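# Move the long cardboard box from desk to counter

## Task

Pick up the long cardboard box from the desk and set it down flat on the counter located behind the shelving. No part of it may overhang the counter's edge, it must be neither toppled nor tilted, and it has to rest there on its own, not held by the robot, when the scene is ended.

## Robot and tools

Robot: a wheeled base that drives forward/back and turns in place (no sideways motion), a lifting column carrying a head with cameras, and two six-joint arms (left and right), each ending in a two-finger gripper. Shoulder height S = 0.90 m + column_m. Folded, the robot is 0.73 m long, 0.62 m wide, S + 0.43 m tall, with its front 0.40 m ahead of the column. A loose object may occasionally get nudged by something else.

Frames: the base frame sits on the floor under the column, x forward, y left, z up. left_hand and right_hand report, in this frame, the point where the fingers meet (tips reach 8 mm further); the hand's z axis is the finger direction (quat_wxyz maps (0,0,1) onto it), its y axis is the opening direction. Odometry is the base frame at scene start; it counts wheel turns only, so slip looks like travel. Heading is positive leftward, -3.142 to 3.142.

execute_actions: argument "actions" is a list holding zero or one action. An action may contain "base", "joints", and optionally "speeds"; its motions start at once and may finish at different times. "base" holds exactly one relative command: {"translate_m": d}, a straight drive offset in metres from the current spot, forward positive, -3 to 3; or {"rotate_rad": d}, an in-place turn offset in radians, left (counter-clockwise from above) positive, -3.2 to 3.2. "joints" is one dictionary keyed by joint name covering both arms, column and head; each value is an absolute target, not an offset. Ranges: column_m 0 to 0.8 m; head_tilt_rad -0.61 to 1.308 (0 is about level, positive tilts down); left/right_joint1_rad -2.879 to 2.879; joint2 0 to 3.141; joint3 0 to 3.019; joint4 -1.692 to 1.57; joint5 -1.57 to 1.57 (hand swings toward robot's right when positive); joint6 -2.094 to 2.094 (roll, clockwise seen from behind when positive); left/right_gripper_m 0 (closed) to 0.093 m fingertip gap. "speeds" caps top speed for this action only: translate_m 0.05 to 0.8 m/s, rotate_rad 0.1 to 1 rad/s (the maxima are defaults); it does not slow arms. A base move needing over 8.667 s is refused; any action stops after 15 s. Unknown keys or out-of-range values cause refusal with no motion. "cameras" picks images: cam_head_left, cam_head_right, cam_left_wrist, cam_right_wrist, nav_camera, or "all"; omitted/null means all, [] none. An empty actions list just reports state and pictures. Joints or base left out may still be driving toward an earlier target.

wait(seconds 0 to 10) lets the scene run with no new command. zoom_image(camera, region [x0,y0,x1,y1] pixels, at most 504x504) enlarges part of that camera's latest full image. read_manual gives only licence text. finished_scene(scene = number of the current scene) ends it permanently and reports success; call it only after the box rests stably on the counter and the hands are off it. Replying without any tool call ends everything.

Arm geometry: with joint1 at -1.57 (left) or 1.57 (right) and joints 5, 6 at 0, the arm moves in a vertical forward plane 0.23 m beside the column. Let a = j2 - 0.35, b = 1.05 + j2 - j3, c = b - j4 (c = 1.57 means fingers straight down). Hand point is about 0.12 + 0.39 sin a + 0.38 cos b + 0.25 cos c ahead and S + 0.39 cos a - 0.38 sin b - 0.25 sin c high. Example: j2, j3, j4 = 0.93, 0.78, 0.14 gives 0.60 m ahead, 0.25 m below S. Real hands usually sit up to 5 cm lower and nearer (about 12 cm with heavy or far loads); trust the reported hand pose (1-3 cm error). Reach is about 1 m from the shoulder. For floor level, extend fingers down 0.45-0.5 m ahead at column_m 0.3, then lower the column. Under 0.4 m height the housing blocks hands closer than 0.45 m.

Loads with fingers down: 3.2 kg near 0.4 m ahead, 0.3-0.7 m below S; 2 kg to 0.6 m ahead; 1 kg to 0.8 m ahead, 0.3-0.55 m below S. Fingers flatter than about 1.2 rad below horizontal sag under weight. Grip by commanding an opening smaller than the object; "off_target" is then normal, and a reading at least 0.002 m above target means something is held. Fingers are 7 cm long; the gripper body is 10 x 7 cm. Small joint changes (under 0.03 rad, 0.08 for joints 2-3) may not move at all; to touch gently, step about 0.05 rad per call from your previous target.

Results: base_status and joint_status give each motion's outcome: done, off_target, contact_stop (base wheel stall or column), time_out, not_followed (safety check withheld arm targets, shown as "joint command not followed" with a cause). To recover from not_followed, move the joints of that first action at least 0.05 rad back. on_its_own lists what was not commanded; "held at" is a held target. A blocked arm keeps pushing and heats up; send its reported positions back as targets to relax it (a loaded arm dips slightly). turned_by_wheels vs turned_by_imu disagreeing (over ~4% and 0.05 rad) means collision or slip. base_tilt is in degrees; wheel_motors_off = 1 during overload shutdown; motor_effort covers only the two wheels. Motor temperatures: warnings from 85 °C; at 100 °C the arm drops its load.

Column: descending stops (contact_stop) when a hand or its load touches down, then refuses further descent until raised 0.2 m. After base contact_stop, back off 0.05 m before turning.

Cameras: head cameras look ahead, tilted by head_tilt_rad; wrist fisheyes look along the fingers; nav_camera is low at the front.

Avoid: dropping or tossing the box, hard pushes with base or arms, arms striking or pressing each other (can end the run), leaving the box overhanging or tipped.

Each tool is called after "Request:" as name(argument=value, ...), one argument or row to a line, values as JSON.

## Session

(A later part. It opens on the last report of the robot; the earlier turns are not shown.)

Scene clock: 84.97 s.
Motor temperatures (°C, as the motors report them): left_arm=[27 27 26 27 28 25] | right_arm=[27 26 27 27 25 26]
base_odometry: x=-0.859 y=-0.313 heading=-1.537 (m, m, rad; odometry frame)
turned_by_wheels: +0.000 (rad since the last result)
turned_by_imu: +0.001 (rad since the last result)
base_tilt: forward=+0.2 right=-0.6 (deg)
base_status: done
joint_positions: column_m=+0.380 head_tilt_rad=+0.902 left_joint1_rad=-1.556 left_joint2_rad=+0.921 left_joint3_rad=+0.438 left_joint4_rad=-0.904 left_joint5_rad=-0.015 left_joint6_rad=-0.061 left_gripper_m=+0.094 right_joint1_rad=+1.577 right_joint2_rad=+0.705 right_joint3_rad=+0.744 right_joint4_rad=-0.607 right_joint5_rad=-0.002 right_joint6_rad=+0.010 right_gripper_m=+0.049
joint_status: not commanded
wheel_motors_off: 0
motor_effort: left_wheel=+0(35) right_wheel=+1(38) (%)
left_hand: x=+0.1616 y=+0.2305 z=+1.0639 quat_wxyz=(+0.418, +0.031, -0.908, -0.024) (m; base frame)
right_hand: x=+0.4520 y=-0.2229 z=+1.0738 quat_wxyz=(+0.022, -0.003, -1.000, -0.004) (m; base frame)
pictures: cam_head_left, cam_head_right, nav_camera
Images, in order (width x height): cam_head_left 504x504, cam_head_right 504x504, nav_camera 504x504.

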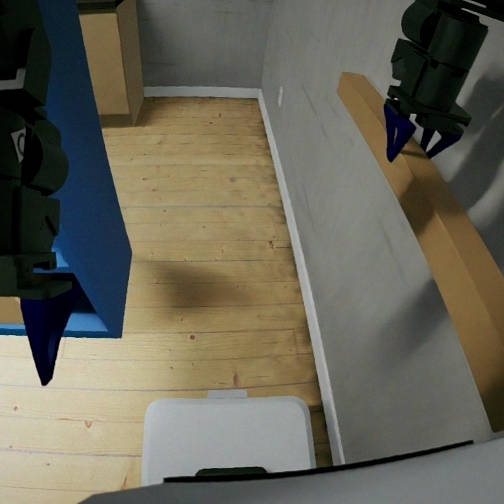

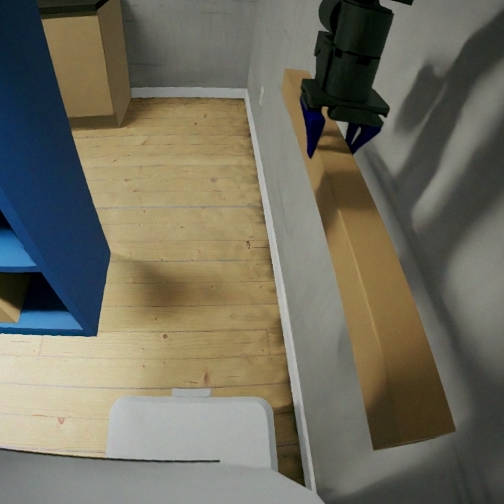

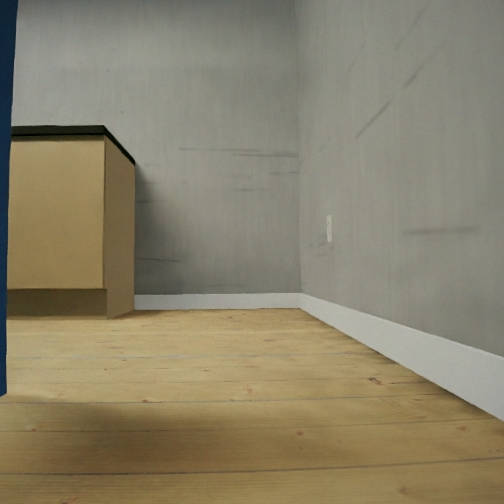

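Request:
execute_actions(
  actions=[
    {"base":{"translate_m":0.65},"speeds":{"translate_m":0.4}},
  ],
  cameras=["cam_head_left","nav_camera"],
)

Request:
execute_actions(
  actions=[
    {"base":{"translate_m":0.65},"speeds":{"translate_m":0.4},"joints":{"column_m":0.5}},
  ],
  cameras=["cam_head_left","nav_camera","cam_left_wrist"],
)

Scene clock: 95.30 s.
Motor temperatures (°C, as the motors report them): left_arm=[27 27 26 27 28 25] | right_arm=[27 27 27 27 25 26]
base_odometry: x=-0.837 y=-0.963 heading=-1.537 (m, m, rad; odometry frame)
turned_by_wheels: +0.000 (rad since the last result)
turned_by_imu: +0.002 (rad since the last result)
base_tilt: forward=+0.3 right=-0.7 (deg)
base_status: done
joint_positions: column_m=+0.380 head_tilt_rad=+0.902 left_joint1_rad=-1.556 left_joint2_rad=+0.921 left_joint3_rad=+0.436 left_joint4_rad=-0.904 left_joint5_rad=-0.015 left_joint6_rad=-0.061 left_gripper_m=+0.094 right_joint1_rad=+1.577 right_joint2_rad=+0.705 right_joint3_rad=+0.744 right_joint4_rad=-0.607 right_joint5_rad=-0.002 right_joint6_rad=+0.010 right_gripper_m=+0.049
joint_status: not commanded
wheel_motors_off: 0
motor_effort: left_wheel=+1(29) right_wheel=+1(35) (%)
left_hand: x=+0.1608 y=+0.2305 z=+1.0642 quat_wxyz=(+0.419, +0.031, -0.907, -0.024) (m; base frame)
right_hand: x=+0.4521 y=-0.2229 z=+1.0739 quat_wxyz=(+0.022, -0.003, -1.000, -0.004) (m; base frame)
pictures: cam_head_left, nav_camera
Images, in order (width x height): cam_head_left 504x504, nav_camera 504x504.

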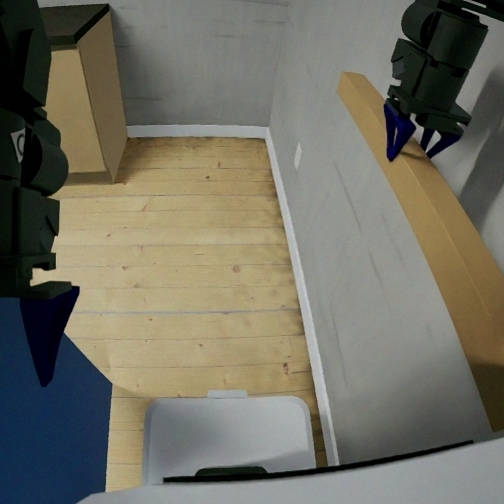

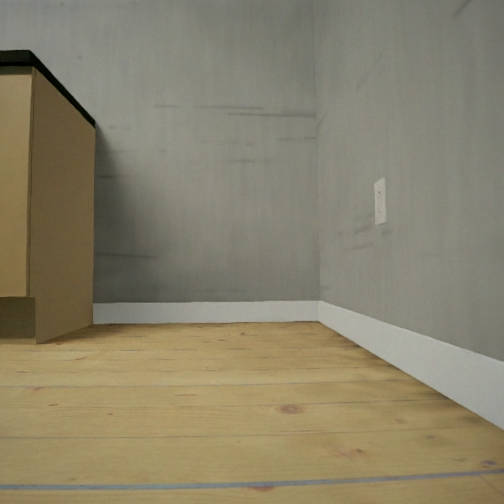

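Scene clock: 98.33 s.
Motor temperatures (°C, as the motors report them): left_arm=[27 27 26 27 28 25] | right_arm=[27 27 27 27 25 26]
base_odometry: x=-0.815 y=-1.613 heading=-1.537 (m, m, rad; odometry frame)
turned_by_wheels: +0.000 (rad since the last result)
turned_by_imu: +0.001 (rad since the last result)
base_tilt: forward=+0.2 right=-0.7 (deg)
base_status: done
joint_positions: column_m=+0.500 head_tilt_rad=+0.902 left_joint1_rad=-1.556 left_joint2_rad=+0.921 left_joint3_rad=+0.436 left_joint4_rad=-0.904 left_joint5_rad=-0.015 left_joint6_rad=-0.061 left_gripper_m=+0.094 right_joint1_rad=+1.577 right_joint2_rad=+0.705 right_joint3_rad=+0.744 right_joint4_rad=-0.607 right_joint5_rad=-0.002 right_joint6_rad=+0.010 right_gripper_m=+0.049
joint_status: all done
wheel_motors_off: 0
motor_effort: left_wheel=+0(26) right_wheel=+2(33) (%)
left_hand: x=+0.1606 y=+0.2305 z=+1.1842 quat_wxyz=(+0.419, +0.031, -0.907, -0.024) (m; base frame)
right_hand: x=+0.4521 y=-0.2229 z=+1.1939 quat_wxyz=(+0.022, -0.003, -1.000, -0.004) (m; base frame)
pictures: cam_head_left, cam_left_wrist, nav_camera
Images, in order (width x height): cam_head_left 504x504, cam_left_wrist 616x616, nav_camera 504x504.

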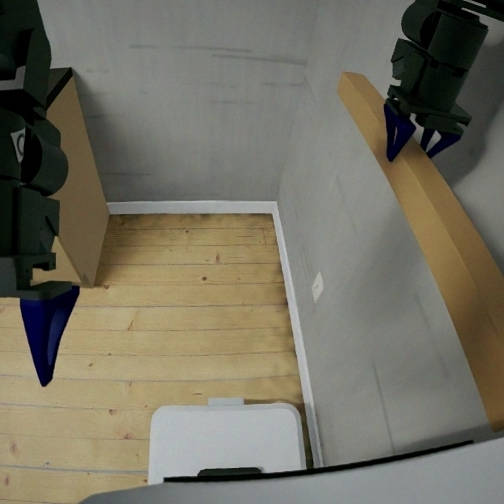

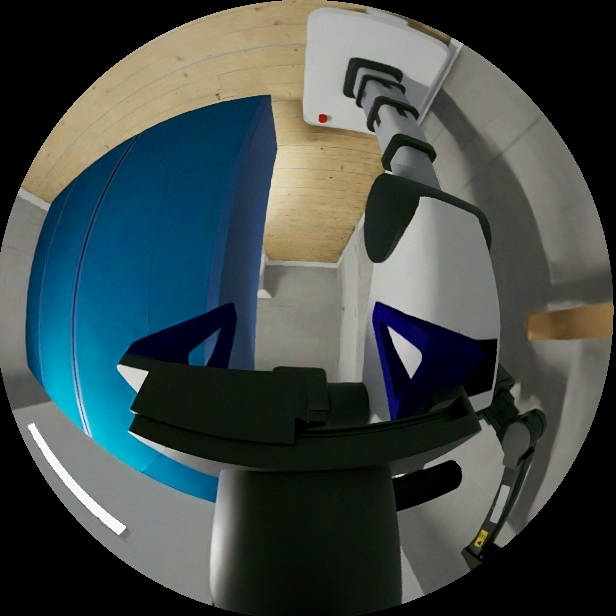

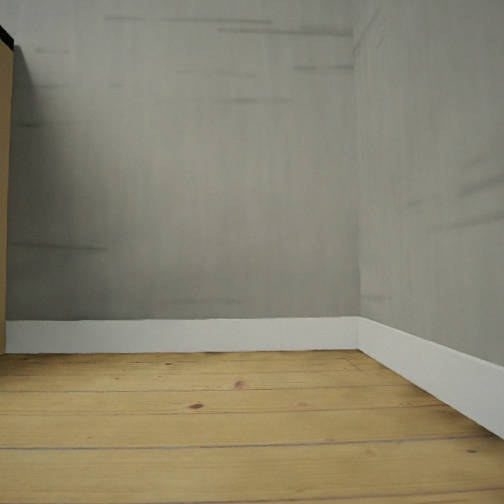

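Request:
execute_actions(
  actions=[
    {"base":{"rotate_rad":0.2},"speeds":{"rotate_rad":0.3}},
  ],
  cameras=[],
)

Request:
execute_actions(
  actions=[
    {"base":{"translate_m":0.13}},
  ],
  cameras=[],
)

Request:
execute_actions(
  actions=[
    {"base":{"rotate_rad":0.3},"speeds":{"rotate_rad":0.3}},
  ],
  cameras=[],
)

Request:
execute_actions(
  actions=[
    {"base":{"translate_m":0.15}},
  ],
  cameras=["cam_head_left","cam_left_wrist","cam_right_wrist"],
)

Scene clock: 106.67 s.
Motor temperatures (°C, as the motors report them): left_arm=[27 27 26 27 28 25] | right_arm=[27 27 27 27 25 26]
base_odometry: x=-0.815 y=-1.613 heading=-1.338 (m, m, rad; odometry frame)
turned_by_wheels: +0.199 (rad since the last result)
turned_by_imu: +0.198 (rad since the last result)
base_tilt: forward=+0.2 right=-0.7 (deg)
base_status: done
joint_positions: column_m=+0.500 head_tilt_rad=+0.902 left_joint1_rad=-1.556 left_joint2_rad=+0.921 left_joint3_rad=+0.436 left_joint4_rad=-0.904 left_joint5_rad=-0.015 left_joint6_rad=-0.061 left_gripper_m=+0.094 right_joint1_rad=+1.577 right_joint2_rad=+0.705 right_joint3_rad=+0.744 right_joint4_rad=-0.607 right_joint5_rad=-0.002 right_joint6_rad=+0.010 right_gripper_m=+0.049
joint_status: not commanded
wheel_motors_off: 0
motor_effort: left_wheel=-1(33) right_wheel=-1(41) (%)
left_hand: x=+0.1606 y=+0.2305 z=+1.1842 quat_wxyz=(+0.419, +0.031, -0.907, -0.024) (m; base frame)
right_hand: x=+0.4521 y=-0.2229 z=+1.1939 quat_wxyz=(+0.022, -0.003, -1.000, -0.004) (m; base frame)
pictures: none
No camera images: the call's "cameras" was empty. Leave "cameras" out to get every camera's image.

Scene clock: 108.30 s.
Motor temperatures (°C, as the motors report them): left_arm=[27 27 26 27 28 25] | right_arm=[27 27 27 27 25 26]
base_odometry: x=-0.785 y=-1.739 heading=-1.338 (m, m, rad; odometry frame)
turned_by_wheels: +0.000 (rad since the last result)
turned_by_imu: +0.001 (rad since the last result)
base_tilt: forward=+0.2 right=-0.7 (deg)
base_status: done
joint_positions: column_m=+0.500 head_tilt_rad=+0.902 left_joint1_rad=-1.556 left_joint2_rad=+0.921 left_joint3_rad=+0.437 left_joint4_rad=-0.904 left_joint5_rad=-0.015 left_joint6_rad=-0.061 left_gripper_m=+0.094 right_joint1_rad=+1.577 right_joint2_rad=+0.704 right_joint3_rad=+0.746 right_joint4_rad=-0.607 right_joint5_rad=-0.002 right_joint6_rad=+0.010 right_gripper_m=+0.049
joint_status: not commanded
wheel_motors_off: 0
motor_effort: left_wheel=+0(31) right_wheel=+0(49) (%)
left_hand: x=+0.1614 y=+0.2305 z=+1.1839 quat_wxyz=(+0.418, +0.031, -0.908, -0.024) (m; base frame)
right_hand: x=+0.4528 y=-0.2229 z=+1.1942 quat_wxyz=(+0.021, -0.003, -1.000, -0.004) (m; base frame)
pictures: none
No camera images: the call's "cameras" was empty. Leave "cameras" out to get every camera's image.

Scene clock: 109.93 s.
Motor temperatures (°C, as the motors report them): left_arm=[27 27 26 27 28 25] | right_arm=[27 27 28 27 25 26]
base_odometry: x=-0.784 y=-1.740 heading=-1.038 (m, m, rad; odometry frame)
turned_by_wheels: +0.299 (rad since the last result)
turned_by_imu: +0.297 (rad since the last result)
base_tilt: forward=+0.1 right=-0.7 (deg)
base_status: done
joint_positions: column_m=+0.500 head_tilt_rad=+0.902 left_joint1_rad=-1.556 left_joint2_rad=+0.921 left_joint3_rad=+0.437 left_joint4_rad=-0.904 left_joint5_rad=-0.015 left_joint6_rad=-0.061 left_gripper_m=+0.094 right_joint1_rad=+1.577 right_joint2_rad=+0.704 right_joint3_rad=+0.746 right_joint4_rad=-0.607 right_joint5_rad=-0.002 right_joint6_rad=+0.010 right_gripper_m=+0.049
joint_status: not commanded
wheel_motors_off: 0
motor_effort: left_wheel=-2(35) right_wheel=+3(41) (%)
left_hand: x=+0.1614 y=+0.2305 z=+1.1839 quat_wxyz=(+0.418, +0.031, -0.908, -0.024) (m; base frame)
right_hand: x=+0.4528 y=-0.2229 z=+1.1942 quat_wxyz=(+0.021, -0.003, -1.000, -0.004) (m; base frame)
pictures: none
No camera images: the call's "cameras" was empty. Leave "cameras" out to get every camera's image.

Scene clock: 111.63 s.
Motor temperatures (°C, as the motors report them): left_arm=[27 27 26 27 28 25] | right_arm=[27 27 28 27 25 26]
base_odometry: x=-0.708 y=-1.869 heading=-1.038 (m, m, rad; odometry frame)
turned_by_wheels: +0.000 (rad since the last result)
turned_by_imu: +0.001 (rad since the last result)
base_tilt: forward=+0.2 right=-0.8 (deg)
base_status: done
joint_positions: column_m=+0.500 head_tilt_rad=+0.902 left_joint1_rad=-1.556 left_joint2_rad=+0.921 left_joint3_rad=+0.437 left_joint4_rad=-0.904 left_joint5_rad=-0.015 left_joint6_rad=-0.061 left_gripper_m=+0.094 right_joint1_rad=+1.577 right_joint2_rad=+0.704 right_joint3_rad=+0.746 right_joint4_rad=-0.607 right_joint5_rad=-0.002 right_joint6_rad=+0.010 right_gripper_m=+0.049
joint_status: not commanded
wheel_motors_off: 0
motor_effort: left_wheel=-1(33) right_wheel=+1(50) (%)
left_hand: x=+0.1614 y=+0.2305 z=+1.1839 quat_wxyz=(+0.418, +0.031, -0.908, -0.024) (m; base frame)
right_hand: x=+0.4530 y=-0.2229 z=+1.1943 quat_wxyz=(+0.021, -0.003, -1.000, -0.004) (m; base frame)
pictures: cam_head_left, cam_left_wrist, cam_right_wrist
Images, in order (width x height): cam_head_left 504x504, cam_left_wrist 616x616, cam_right_wrist 616x616.

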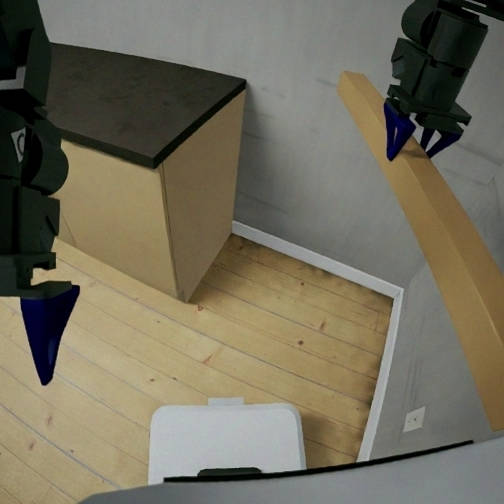

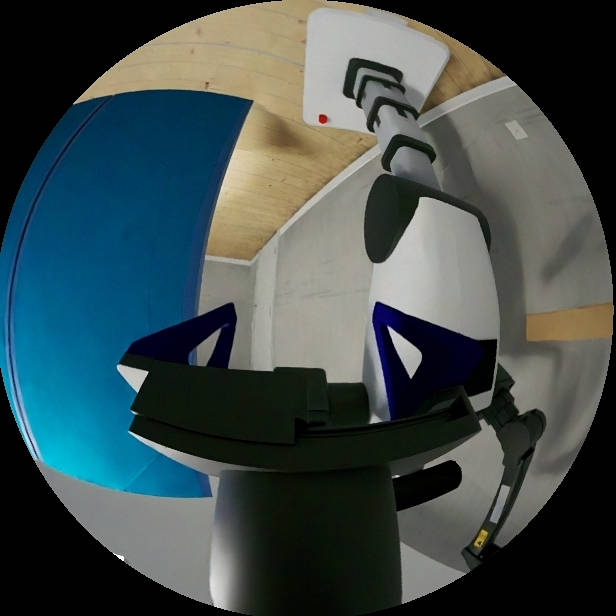

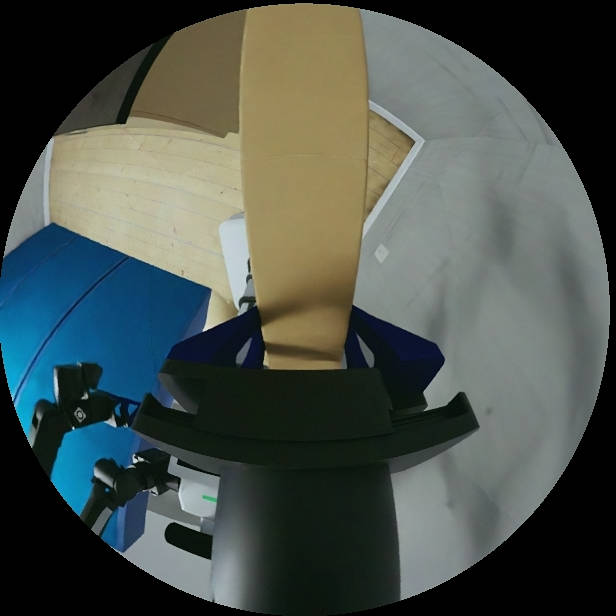

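Request:
execute_actions(
  actions=[
    {"base":{"rotate_rad":1.075},"speeds":{"rotate_rad":0.5},"joints":{"head_tilt_rad":0.75}},
  ],
  cameras=["cam_head_left","nav_camera","cam_right_wrist"],
)

Scene clock: 118.13 s.
Motor temperatures (°C, as the motors report them): left_arm=[27 27 26 27 28 25] | right_arm=[27 27 28 27 25 26]
base_odometry: x=-0.708 y=-1.869 heading=+0.036 (m, m, rad; odometry frame)
turned_by_wheels: +1.074 (rad since the last result)
turned_by_imu: +1.071 (rad since the last result)
base_tilt: forward=+0.2 right=-0.7 (deg)
base_status: done
joint_positions: column_m=+0.500 head_tilt_rad=+0.766 left_joint1_rad=-1.556 left_joint2_rad=+0.921 left_joint3_rad=+0.437 left_joint4_rad=-0.904 left_joint5_rad=-0.015 left_joint6_rad=-0.061 left_gripper_m=+0.094 right_joint1_rad=+1.577 right_joint2_rad=+0.704 right_joint3_rad=+0.746 right_joint4_rad=-0.607 right_joint5_rad=-0.002 right_joint6_rad=+0.010 right_gripper_m=+0.049
joint_status: all done
wheel_motors_off: 0
motor_effort: left_wheel=-3(33) right_wheel=+2(39) (%)
left_hand: x=+0.1614 y=+0.2305 z=+1.1839 quat_wxyz=(+0.418, +0.031, -0.908, -0.024) (m; base frame)
right_hand: x=+0.4530 y=-0.2229 z=+1.1943 quat_wxyz=(+0.021, -0.003, -1.000, -0.004) (m; base frame)
pictures: cam_head_left, cam_right_wrist, nav_camera
Images, in order (width x height): cam_head_left 504x504, cam_right_wrist 616x616, nav_camera 504x504.

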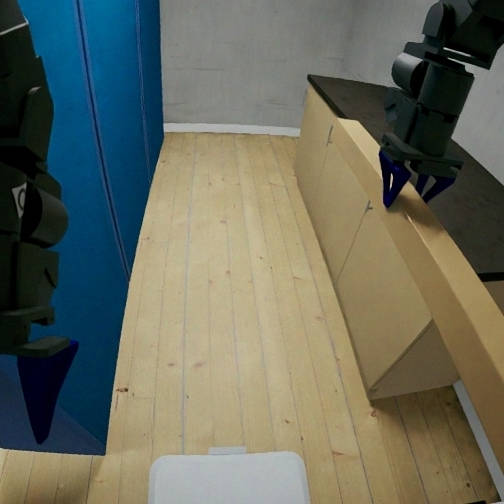

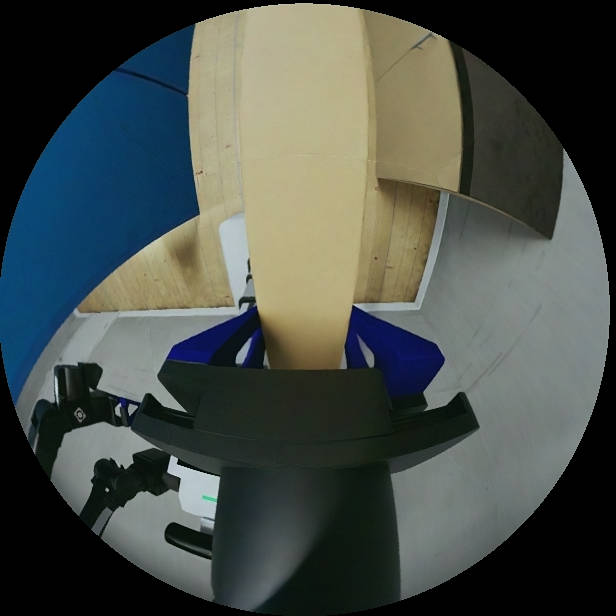

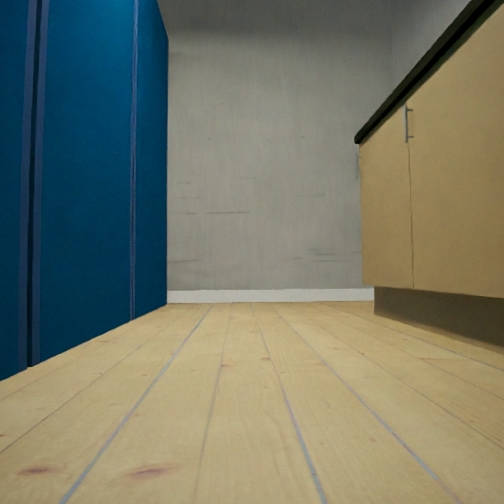

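Request:
execute_actions(
  actions=[
    {"base":{"rotate_rad":-0.06}},
  ],
  cameras=[],
)

Request:
execute_actions(
  actions=[
    {"base":{"translate_m":1.15},"speeds":{"translate_m":0.6},"joints":{"right_joint2_rad":1.1,"right_joint3_rad":1.4,"right_joint4_rad":-0.82}},
  ],
  cameras=["cam_head_left"],
)

Request:
execute_actions(
  actions=[
    {"base":{"rotate_rad":-0.5},"speeds":{"rotate_rad":0.5},"joints":{"right_joint6_rad":-0.55}},
  ],
  cameras=["cam_left_wrist"],
)

Request:
execute_actions(
  actions=[
    {"base":{"rotate_rad":-0.5},"speeds":{"rotate_rad":0.4},"joints":{"right_joint6_rad":-1.06,"column_m":0.4}},
  ],
  cameras=["cam_head_left","cam_right_wrist"],
)

Scene clock: 126.77 s.
Motor temperatures (°C, as the motors report them): left_arm=[27 27 26 27 28 25] | right_arm=[27 27 28 27 25 26]
base_odometry: x=-0.708 y=-1.869 heading=-0.023 (m, m, rad; odometry frame)
turned_by_wheels: -0.059 (rad since the last result)
turned_by_imu: -0.059 (rad since the last result)
base_tilt: forward=+0.2 right=-0.7 (deg)
base_status: done
joint_positions: column_m=+0.500 head_tilt_rad=+0.766 left_joint1_rad=-1.556 left_joint2_rad=+0.921 left_joint3_rad=+0.437 left_joint4_rad=-0.904 left_joint5_rad=-0.015 left_joint6_rad=-0.061 left_gripper_m=+0.094 right_joint1_rad=+1.577 right_joint2_rad=+0.704 right_joint3_rad=+0.746 right_joint4_rad=-0.607 right_joint5_rad=-0.002 right_joint6_rad=+0.010 right_gripper_m=+0.049
joint_status: not commanded
wheel_motors_off: 0
motor_effort: left_wheel=+3(17) right_wheel=-4(17) (%)
left_hand: x=+0.1614 y=+0.2305 z=+1.1839 quat_wxyz=(+0.418, +0.031, -0.908, -0.024) (m; base frame)
right_hand: x=+0.4530 y=-0.2229 z=+1.1943 quat_wxyz=(+0.021, -0.003, -1.000, -0.004) (m; base frame)
pictures: none
No camera images: the call's "cameras" was empty. Leave "cameras" out to get every camera's image.

Scene clock: 130.53 s.
Motor temperatures (°C, as the motors report them): left_arm=[27 27 26 27 28 25] | right_arm=[27 27 28 27 25 26]
base_odometry: x=+0.441 y=-1.895 heading=-0.022 (m, m, rad; odometry frame)
turned_by_wheels: +0.001 (rad since the last result)
turned_by_imu: +0.003 (rad since the last result)
base_tilt: forward=+0.2 right=-0.7 (deg)
base_status: done
joint_positions: column_m=+0.500 head_tilt_rad=+0.766 left_joint1_rad=-1.556 left_joint2_rad=+0.921 left_joint3_rad=+0.436 left_joint4_rad=-0.904 left_joint5_rad=-0.015 left_joint6_rad=-0.061 left_gripper_m=+0.094 right_joint1_rad=+1.577 right_joint2_rad=+1.100 right_joint3_rad=+1.373 right_joint4_rad=-0.811 right_joint5_rad=-0.002 right_joint6_rad=+0.010 right_gripper_m=+0.049
joint_status: all done
wheel_motors_off: 0
motor_effort: left_wheel=+2(43) right_wheel=+1(40) (%)
left_hand: x=+0.1608 y=+0.2305 z=+1.1841 quat_wxyz=(+0.419, +0.031, -0.907, -0.024) (m; base frame)
right_hand: x=+0.6569 y=-0.2221 z=+1.1698 quat_wxyz=(+0.007, -0.003, -1.000, -0.004) (m; base frame)
pictures: cam_head_left
Images, in order (width x height): cam_head_left 504x504.

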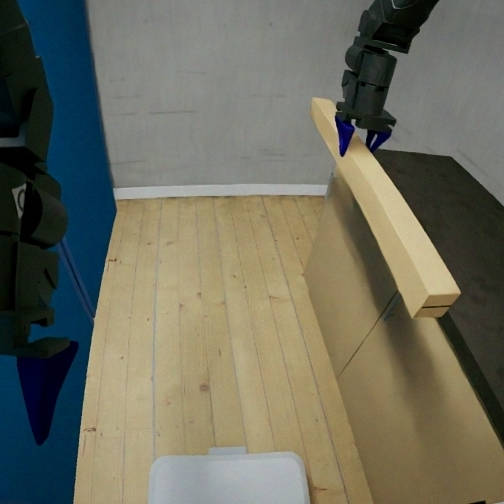

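Scene clock: 132.43 s.
Motor temperatures (°C, as the motors report them): left_arm=[27 27 26 27 28 25] | right_arm=[27 27 28 27 25 26]
base_odometry: x=+0.441 y=-1.895 heading=-0.521 (m, m, rad; odometry frame)
turned_by_wheels: -0.499 (rad since the last result)
turned_by_imu: -0.495 (rad since the last result)
base_tilt: forward=+0.2 right=-0.7 (deg)
base_status: done
joint_positions: column_m=+0.500 head_tilt_rad=+0.766 left_joint1_rad=-1.556 left_joint2_rad=+0.921 left_joint3_rad=+0.436 left_joint4_rad=-0.904 left_joint5_rad=-0.015 left_joint6_rad=-0.061 left_gripper_m=+0.094 right_joint1_rad=+1.577 right_joint2_rad=+1.100 right_joint3_rad=+1.373 right_joint4_rad=-0.811 right_joint5_rad=-0.002 right_joint6_rad=-0.537 right_gripper_m=+0.049
joint_status: all done
wheel_motors_off: 0
motor_effort: left_wheel=+4(35) right_wheel=-2(46) (%)
left_hand: x=+0.1608 y=+0.2305 z=+1.1841 quat_wxyz=(+0.419, +0.031, -0.907, -0.024) (m; base frame)
right_hand: x=+0.6569 y=-0.2222 z=+1.1698 quat_wxyz=(+0.006, +0.267, -0.964, -0.005) (m; base frame)
pictures: cam_left_wrist
Images, in order (width x height): cam_left_wrist 616x616.

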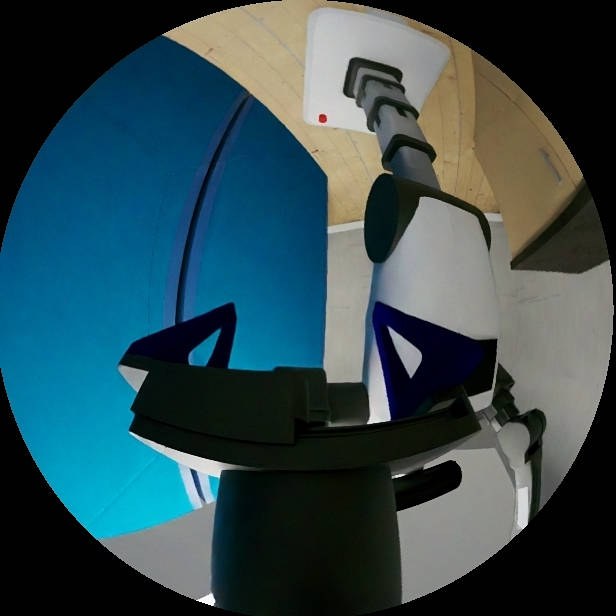

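Scene clock: 134.40 s.
Motor temperatures (°C, as the motors report them): left_arm=[27 27 26 27 28 25] | right_arm=[27 27 28 27 25 26]
base_odometry: x=+0.441 y=-1.895 heading=-1.021 (m, m, rad; odometry frame)
turned_by_wheels: -0.499 (rad since the last result)
turned_by_imu: -0.498 (rad since the last result)
base_tilt: forward=+0.2 right=-0.7 (deg)
base_status: done
joint_positions: column_m=+0.400 head_tilt_rad=+0.766 left_joint1_rad=-1.556 left_joint2_rad=+0.921 left_joint3_rad=+0.436 left_joint4_rad=-0.904 left_joint5_rad=-0.015 left_joint6_rad=-0.061 left_gripper_m=+0.094 right_joint1_rad=+1.577 right_joint2_rad=+1.100 right_joint3_rad=+1.373 right_joint4_rad=-0.811 right_joint5_rad=-0.002 right_joint6_rad=-1.047 right_gripper_m=+0.049
joint_status: all done
wheel_motors_off: 0
motor_effort: left_wheel=+1(25) right_wheel=-1(32) (%)
left_hand: x=+0.1608 y=+0.2305 z=+1.0843 quat_wxyz=(+0.419, +0.031, -0.907, -0.024) (m; base frame)
right_hand: x=+0.6569 y=-0.2222 z=+1.0700 quat_wxyz=(+0.004, +0.501, -0.865, -0.007) (m; base frame)
pictures: cam_head_left, cam_right_wrist
Images, in order (width x height): cam_head_left 504x504, cam_right_wrist 616x616.

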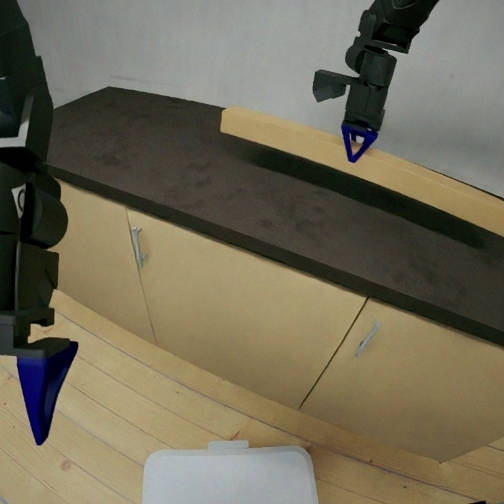

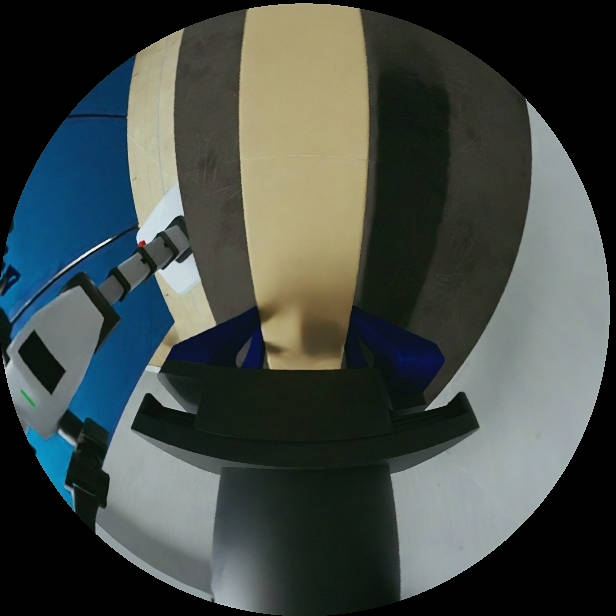

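Good. Lowering; counter height may vary.

Request:
execute_actions(
  actions=[
    {"joints":{"column_m":0.31}},
  ],
  cameras=["cam_head_left","cam_right_wrist"],
)

Scene clock: 138.23 s.
Motor temperatures (°C, as the motors report them): left_arm=[27 27 26 27 28 25] | right_arm=[27 28 29 27 25 26]
base_odometry: x=+0.441 y=-1.895 heading=-1.021 (m, m, rad; odometry frame)
turned_by_wheels: +0.000 (rad since the last result)
turned_by_imu: +0.001 (rad since the last result)
base_tilt: forward=+0.2 right=-0.7 (deg)
base_status: not commanded
joint_positions: column_m=+0.310 head_tilt_rad=+0.766 left_joint1_rad=-1.556 left_joint2_rad=+0.921 left_joint3_rad=+0.436 left_joint4_rad=-0.904 left_joint5_rad=-0.015 left_joint6_rad=-0.061 left_gripper_m=+0.094 right_joint1_rad=+1.577 right_joint2_rad=+1.100 right_joint3_rad=+1.373 right_joint4_rad=-0.811 right_joint5_rad=-0.002 right_joint6_rad=-1.047 right_gripper_m=+0.049
joint_status: all done
wheel_motors_off: 0
motor_effort: left_wheel=+5(5) right_wheel=-4(6) (%)
left_hand: x=+0.1608 y=+0.2305 z=+0.9943 quat_wxyz=(+0.419, +0.031, -0.907, -0.024) (m; base frame)
right_hand: x=+0.6569 y=-0.2222 z=+0.9800 quat_wxyz=(+0.004, +0.501, -0.865, -0.007) (m; base frame)
pictures: cam_head_left, cam_right_wrist
Images, in order (width x height): cam_head_left 504x504, cam_right_wrist 616x616.

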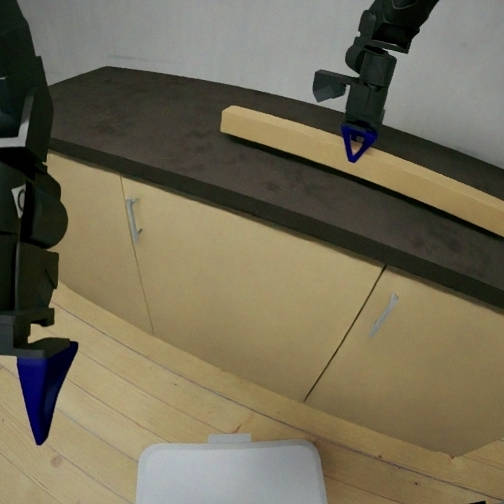

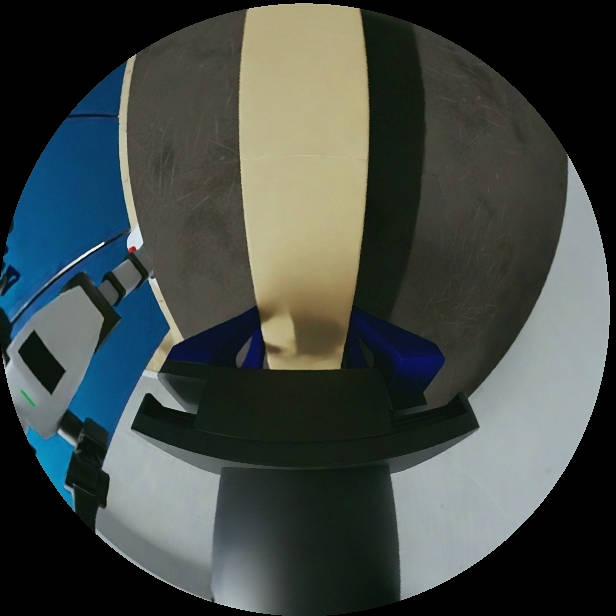

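Request:
execute_actions(
  actions=[
    {"joints":{"column_m":0.285}},
  ],
  cameras=["cam_right_wrist"],
)

Scene clock: 141.30 s.
Motor temperatures (°C, as the motors report them): left_arm=[27 27 26 27 28 25] | right_arm=[27 28 29 27 25 26]
base_odometry: x=+0.441 y=-1.895 heading=-1.021 (m, m, rad; odometry frame)
turned_by_wheels: +0.000 (rad since the last result)
turned_by_imu: +0.001 (rad since the last result)
base_tilt: forward=+0.1 right=-0.7 (deg)
base_status: not commanded
joint_positions: column_m=+0.285 head_tilt_rad=+0.766 left_joint1_rad=-1.556 left_joint2_rad=+0.921 left_joint3_rad=+0.436 left_joint4_rad=-0.904 left_joint5_rad=-0.015 left_joint6_rad=-0.061 left_gripper_m=+0.094 right_joint1_rad=+1.577 right_joint2_rad=+1.100 right_joint3_rad=+1.373 right_joint4_rad=-0.811 right_joint5_rad=+0.002 right_joint6_rad=-1.047 right_gripper_m=+0.049
joint_status: all done
wheel_motors_off: 0
motor_effort: left_wheel=+6(6) right_wheel=-6(8) (%)
left_hand: x=+0.1608 y=+0.2305 z=+0.9693 quat_wxyz=(+0.419, +0.031, -0.907, -0.024) (m; base frame)
right_hand: x=+0.6569 y=-0.2228 z=+0.9550 quat_wxyz=(+0.005, +0.501, -0.865, -0.005) (m; base frame)
pictures: cam_right_wrist
Images, in order (width x height): cam_right_wrist 616x616.

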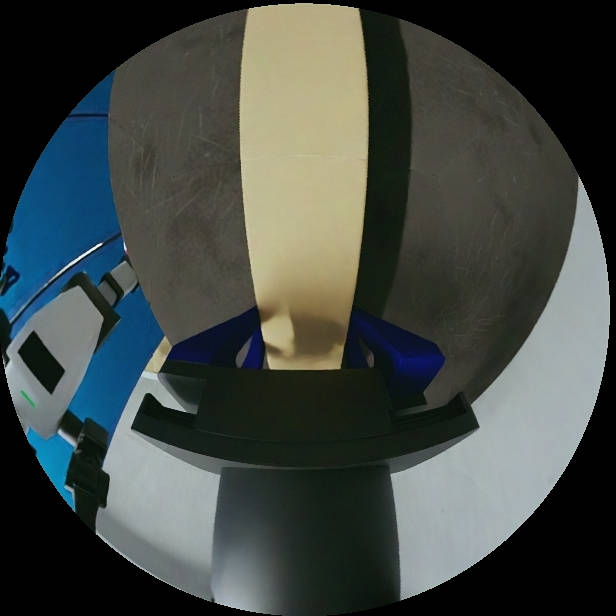

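Touching.

Request:
execute_actions(
  actions=[
    {"joints":{"right_gripper_m":0.09}},
  ],
  cameras=[],
)

Request:
execute_actions(
  actions=[
    {"joints":{"column_m":0.37}},
  ],
  cameras=["cam_right_wrist","cam_head_left","cam_left_wrist"],
)

Scene clock: 144.83 s.
Motor temperatures (°C, as the motors report them): left_arm=[27 27 26 27 28 25] | right_arm=[27 28 29 27 25 26]
base_odometry: x=+0.441 y=-1.895 heading=-1.021 (m, m, rad; odometry frame)
turned_by_wheels: +0.000 (rad since the last result)
turned_by_imu: +0.001 (rad since the last result)
base_tilt: forward=+0.2 right=-0.7 (deg)
base_status: not commanded
joint_positions: column_m=+0.285 head_tilt_rad=+0.766 left_joint1_rad=-1.556 left_joint2_rad=+0.921 left_joint3_rad=+0.436 left_joint4_rad=-0.904 left_joint5_rad=-0.015 left_joint6_rad=-0.061 left_gripper_m=+0.094 right_joint1_rad=+1.577 right_joint2_rad=+1.100 right_joint3_rad=+1.373 right_joint4_rad=-0.811 right_joint5_rad=+0.002 right_joint6_rad=-1.047 right_gripper_m=+0.090
joint_status: all done
wheel_motors_off: 0
motor_effort: left_wheel=+6(6) right_wheel=-6(7) (%)
left_hand: x=+0.1608 y=+0.2305 z=+0.9693 quat_wxyz=(+0.419, +0.031, -0.907, -0.024) (m; base frame)
right_hand: x=+0.6569 y=-0.2228 z=+0.9550 quat_wxyz=(+0.005, +0.501, -0.865, -0.005) (m; base frame)
pictures: none
No camera images: the call's "cameras" was empty. Leave "cameras" out to get every camera's image.

Scene clock: 146.53 s.
Motor temperatures (°C, as the motors report them): left_arm=[27 27 26 27 28 25] | right_arm=[27 28 29 27 25 26]
base_odometry: x=+0.441 y=-1.895 heading=-1.021 (m, m, rad; odometry frame)
turned_by_wheels: +0.000 (rad since the last result)
turned_by_imu: +0.000 (rad since the last result)
base_tilt: forward=+0.2 right=-0.7 (deg)
base_status: not commanded
joint_positions: column_m=+0.370 head_tilt_rad=+0.766 left_joint1_rad=-1.556 left_joint2_rad=+0.921 left_joint3_rad=+0.436 left_joint4_rad=-0.904 left_joint5_rad=-0.015 left_joint6_rad=-0.061 left_gripper_m=+0.094 right_joint1_rad=+1.577 right_joint2_rad=+1.100 right_joint3_rad=+1.373 right_joint4_rad=-0.811 right_joint5_rad=+0.002 right_joint6_rad=-1.047 right_gripper_m=+0.090
joint_status: all done
wheel_motors_off: 0
motor_effort: left_wheel=+6(6) right_wheel=-10(8) (%)
left_hand: x=+0.1608 y=+0.2305 z=+1.0541 quat_wxyz=(+0.419, +0.031, -0.907, -0.024) (m; base frame)
right_hand: x=+0.6569 y=-0.2228 z=+1.0398 quat_wxyz=(+0.005, +0.501, -0.865, -0.005) (m; base frame)
pictures: cam_head_left, cam_left_wrist, cam_right_wrist
Images, in order (width x height): cam_head_left 504x504, cam_left_wrist 616x616, cam_right_wrist 616x616.

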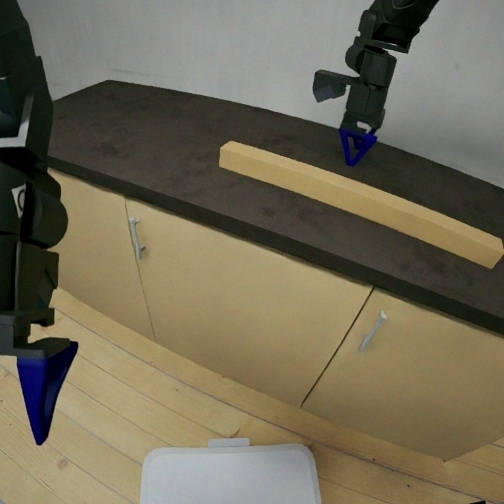

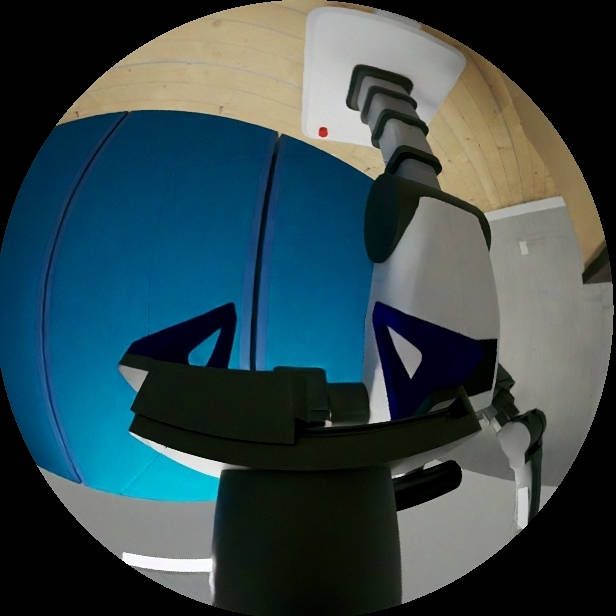

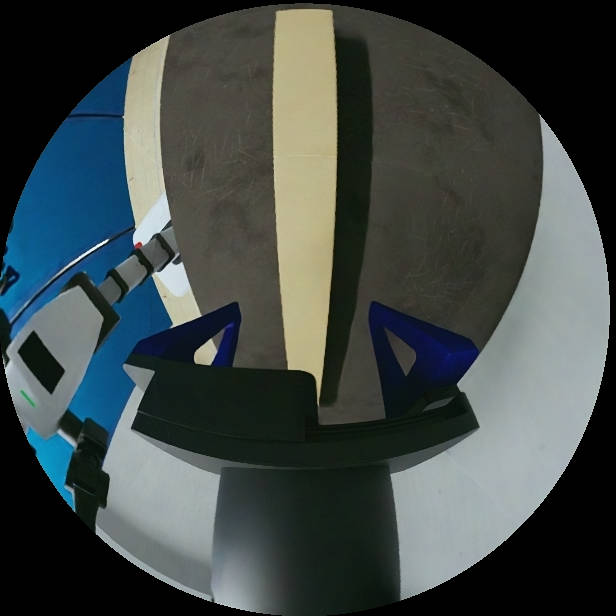

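Request:
finished_scene(
  scene=2,
)

The scene is finished: the task was done.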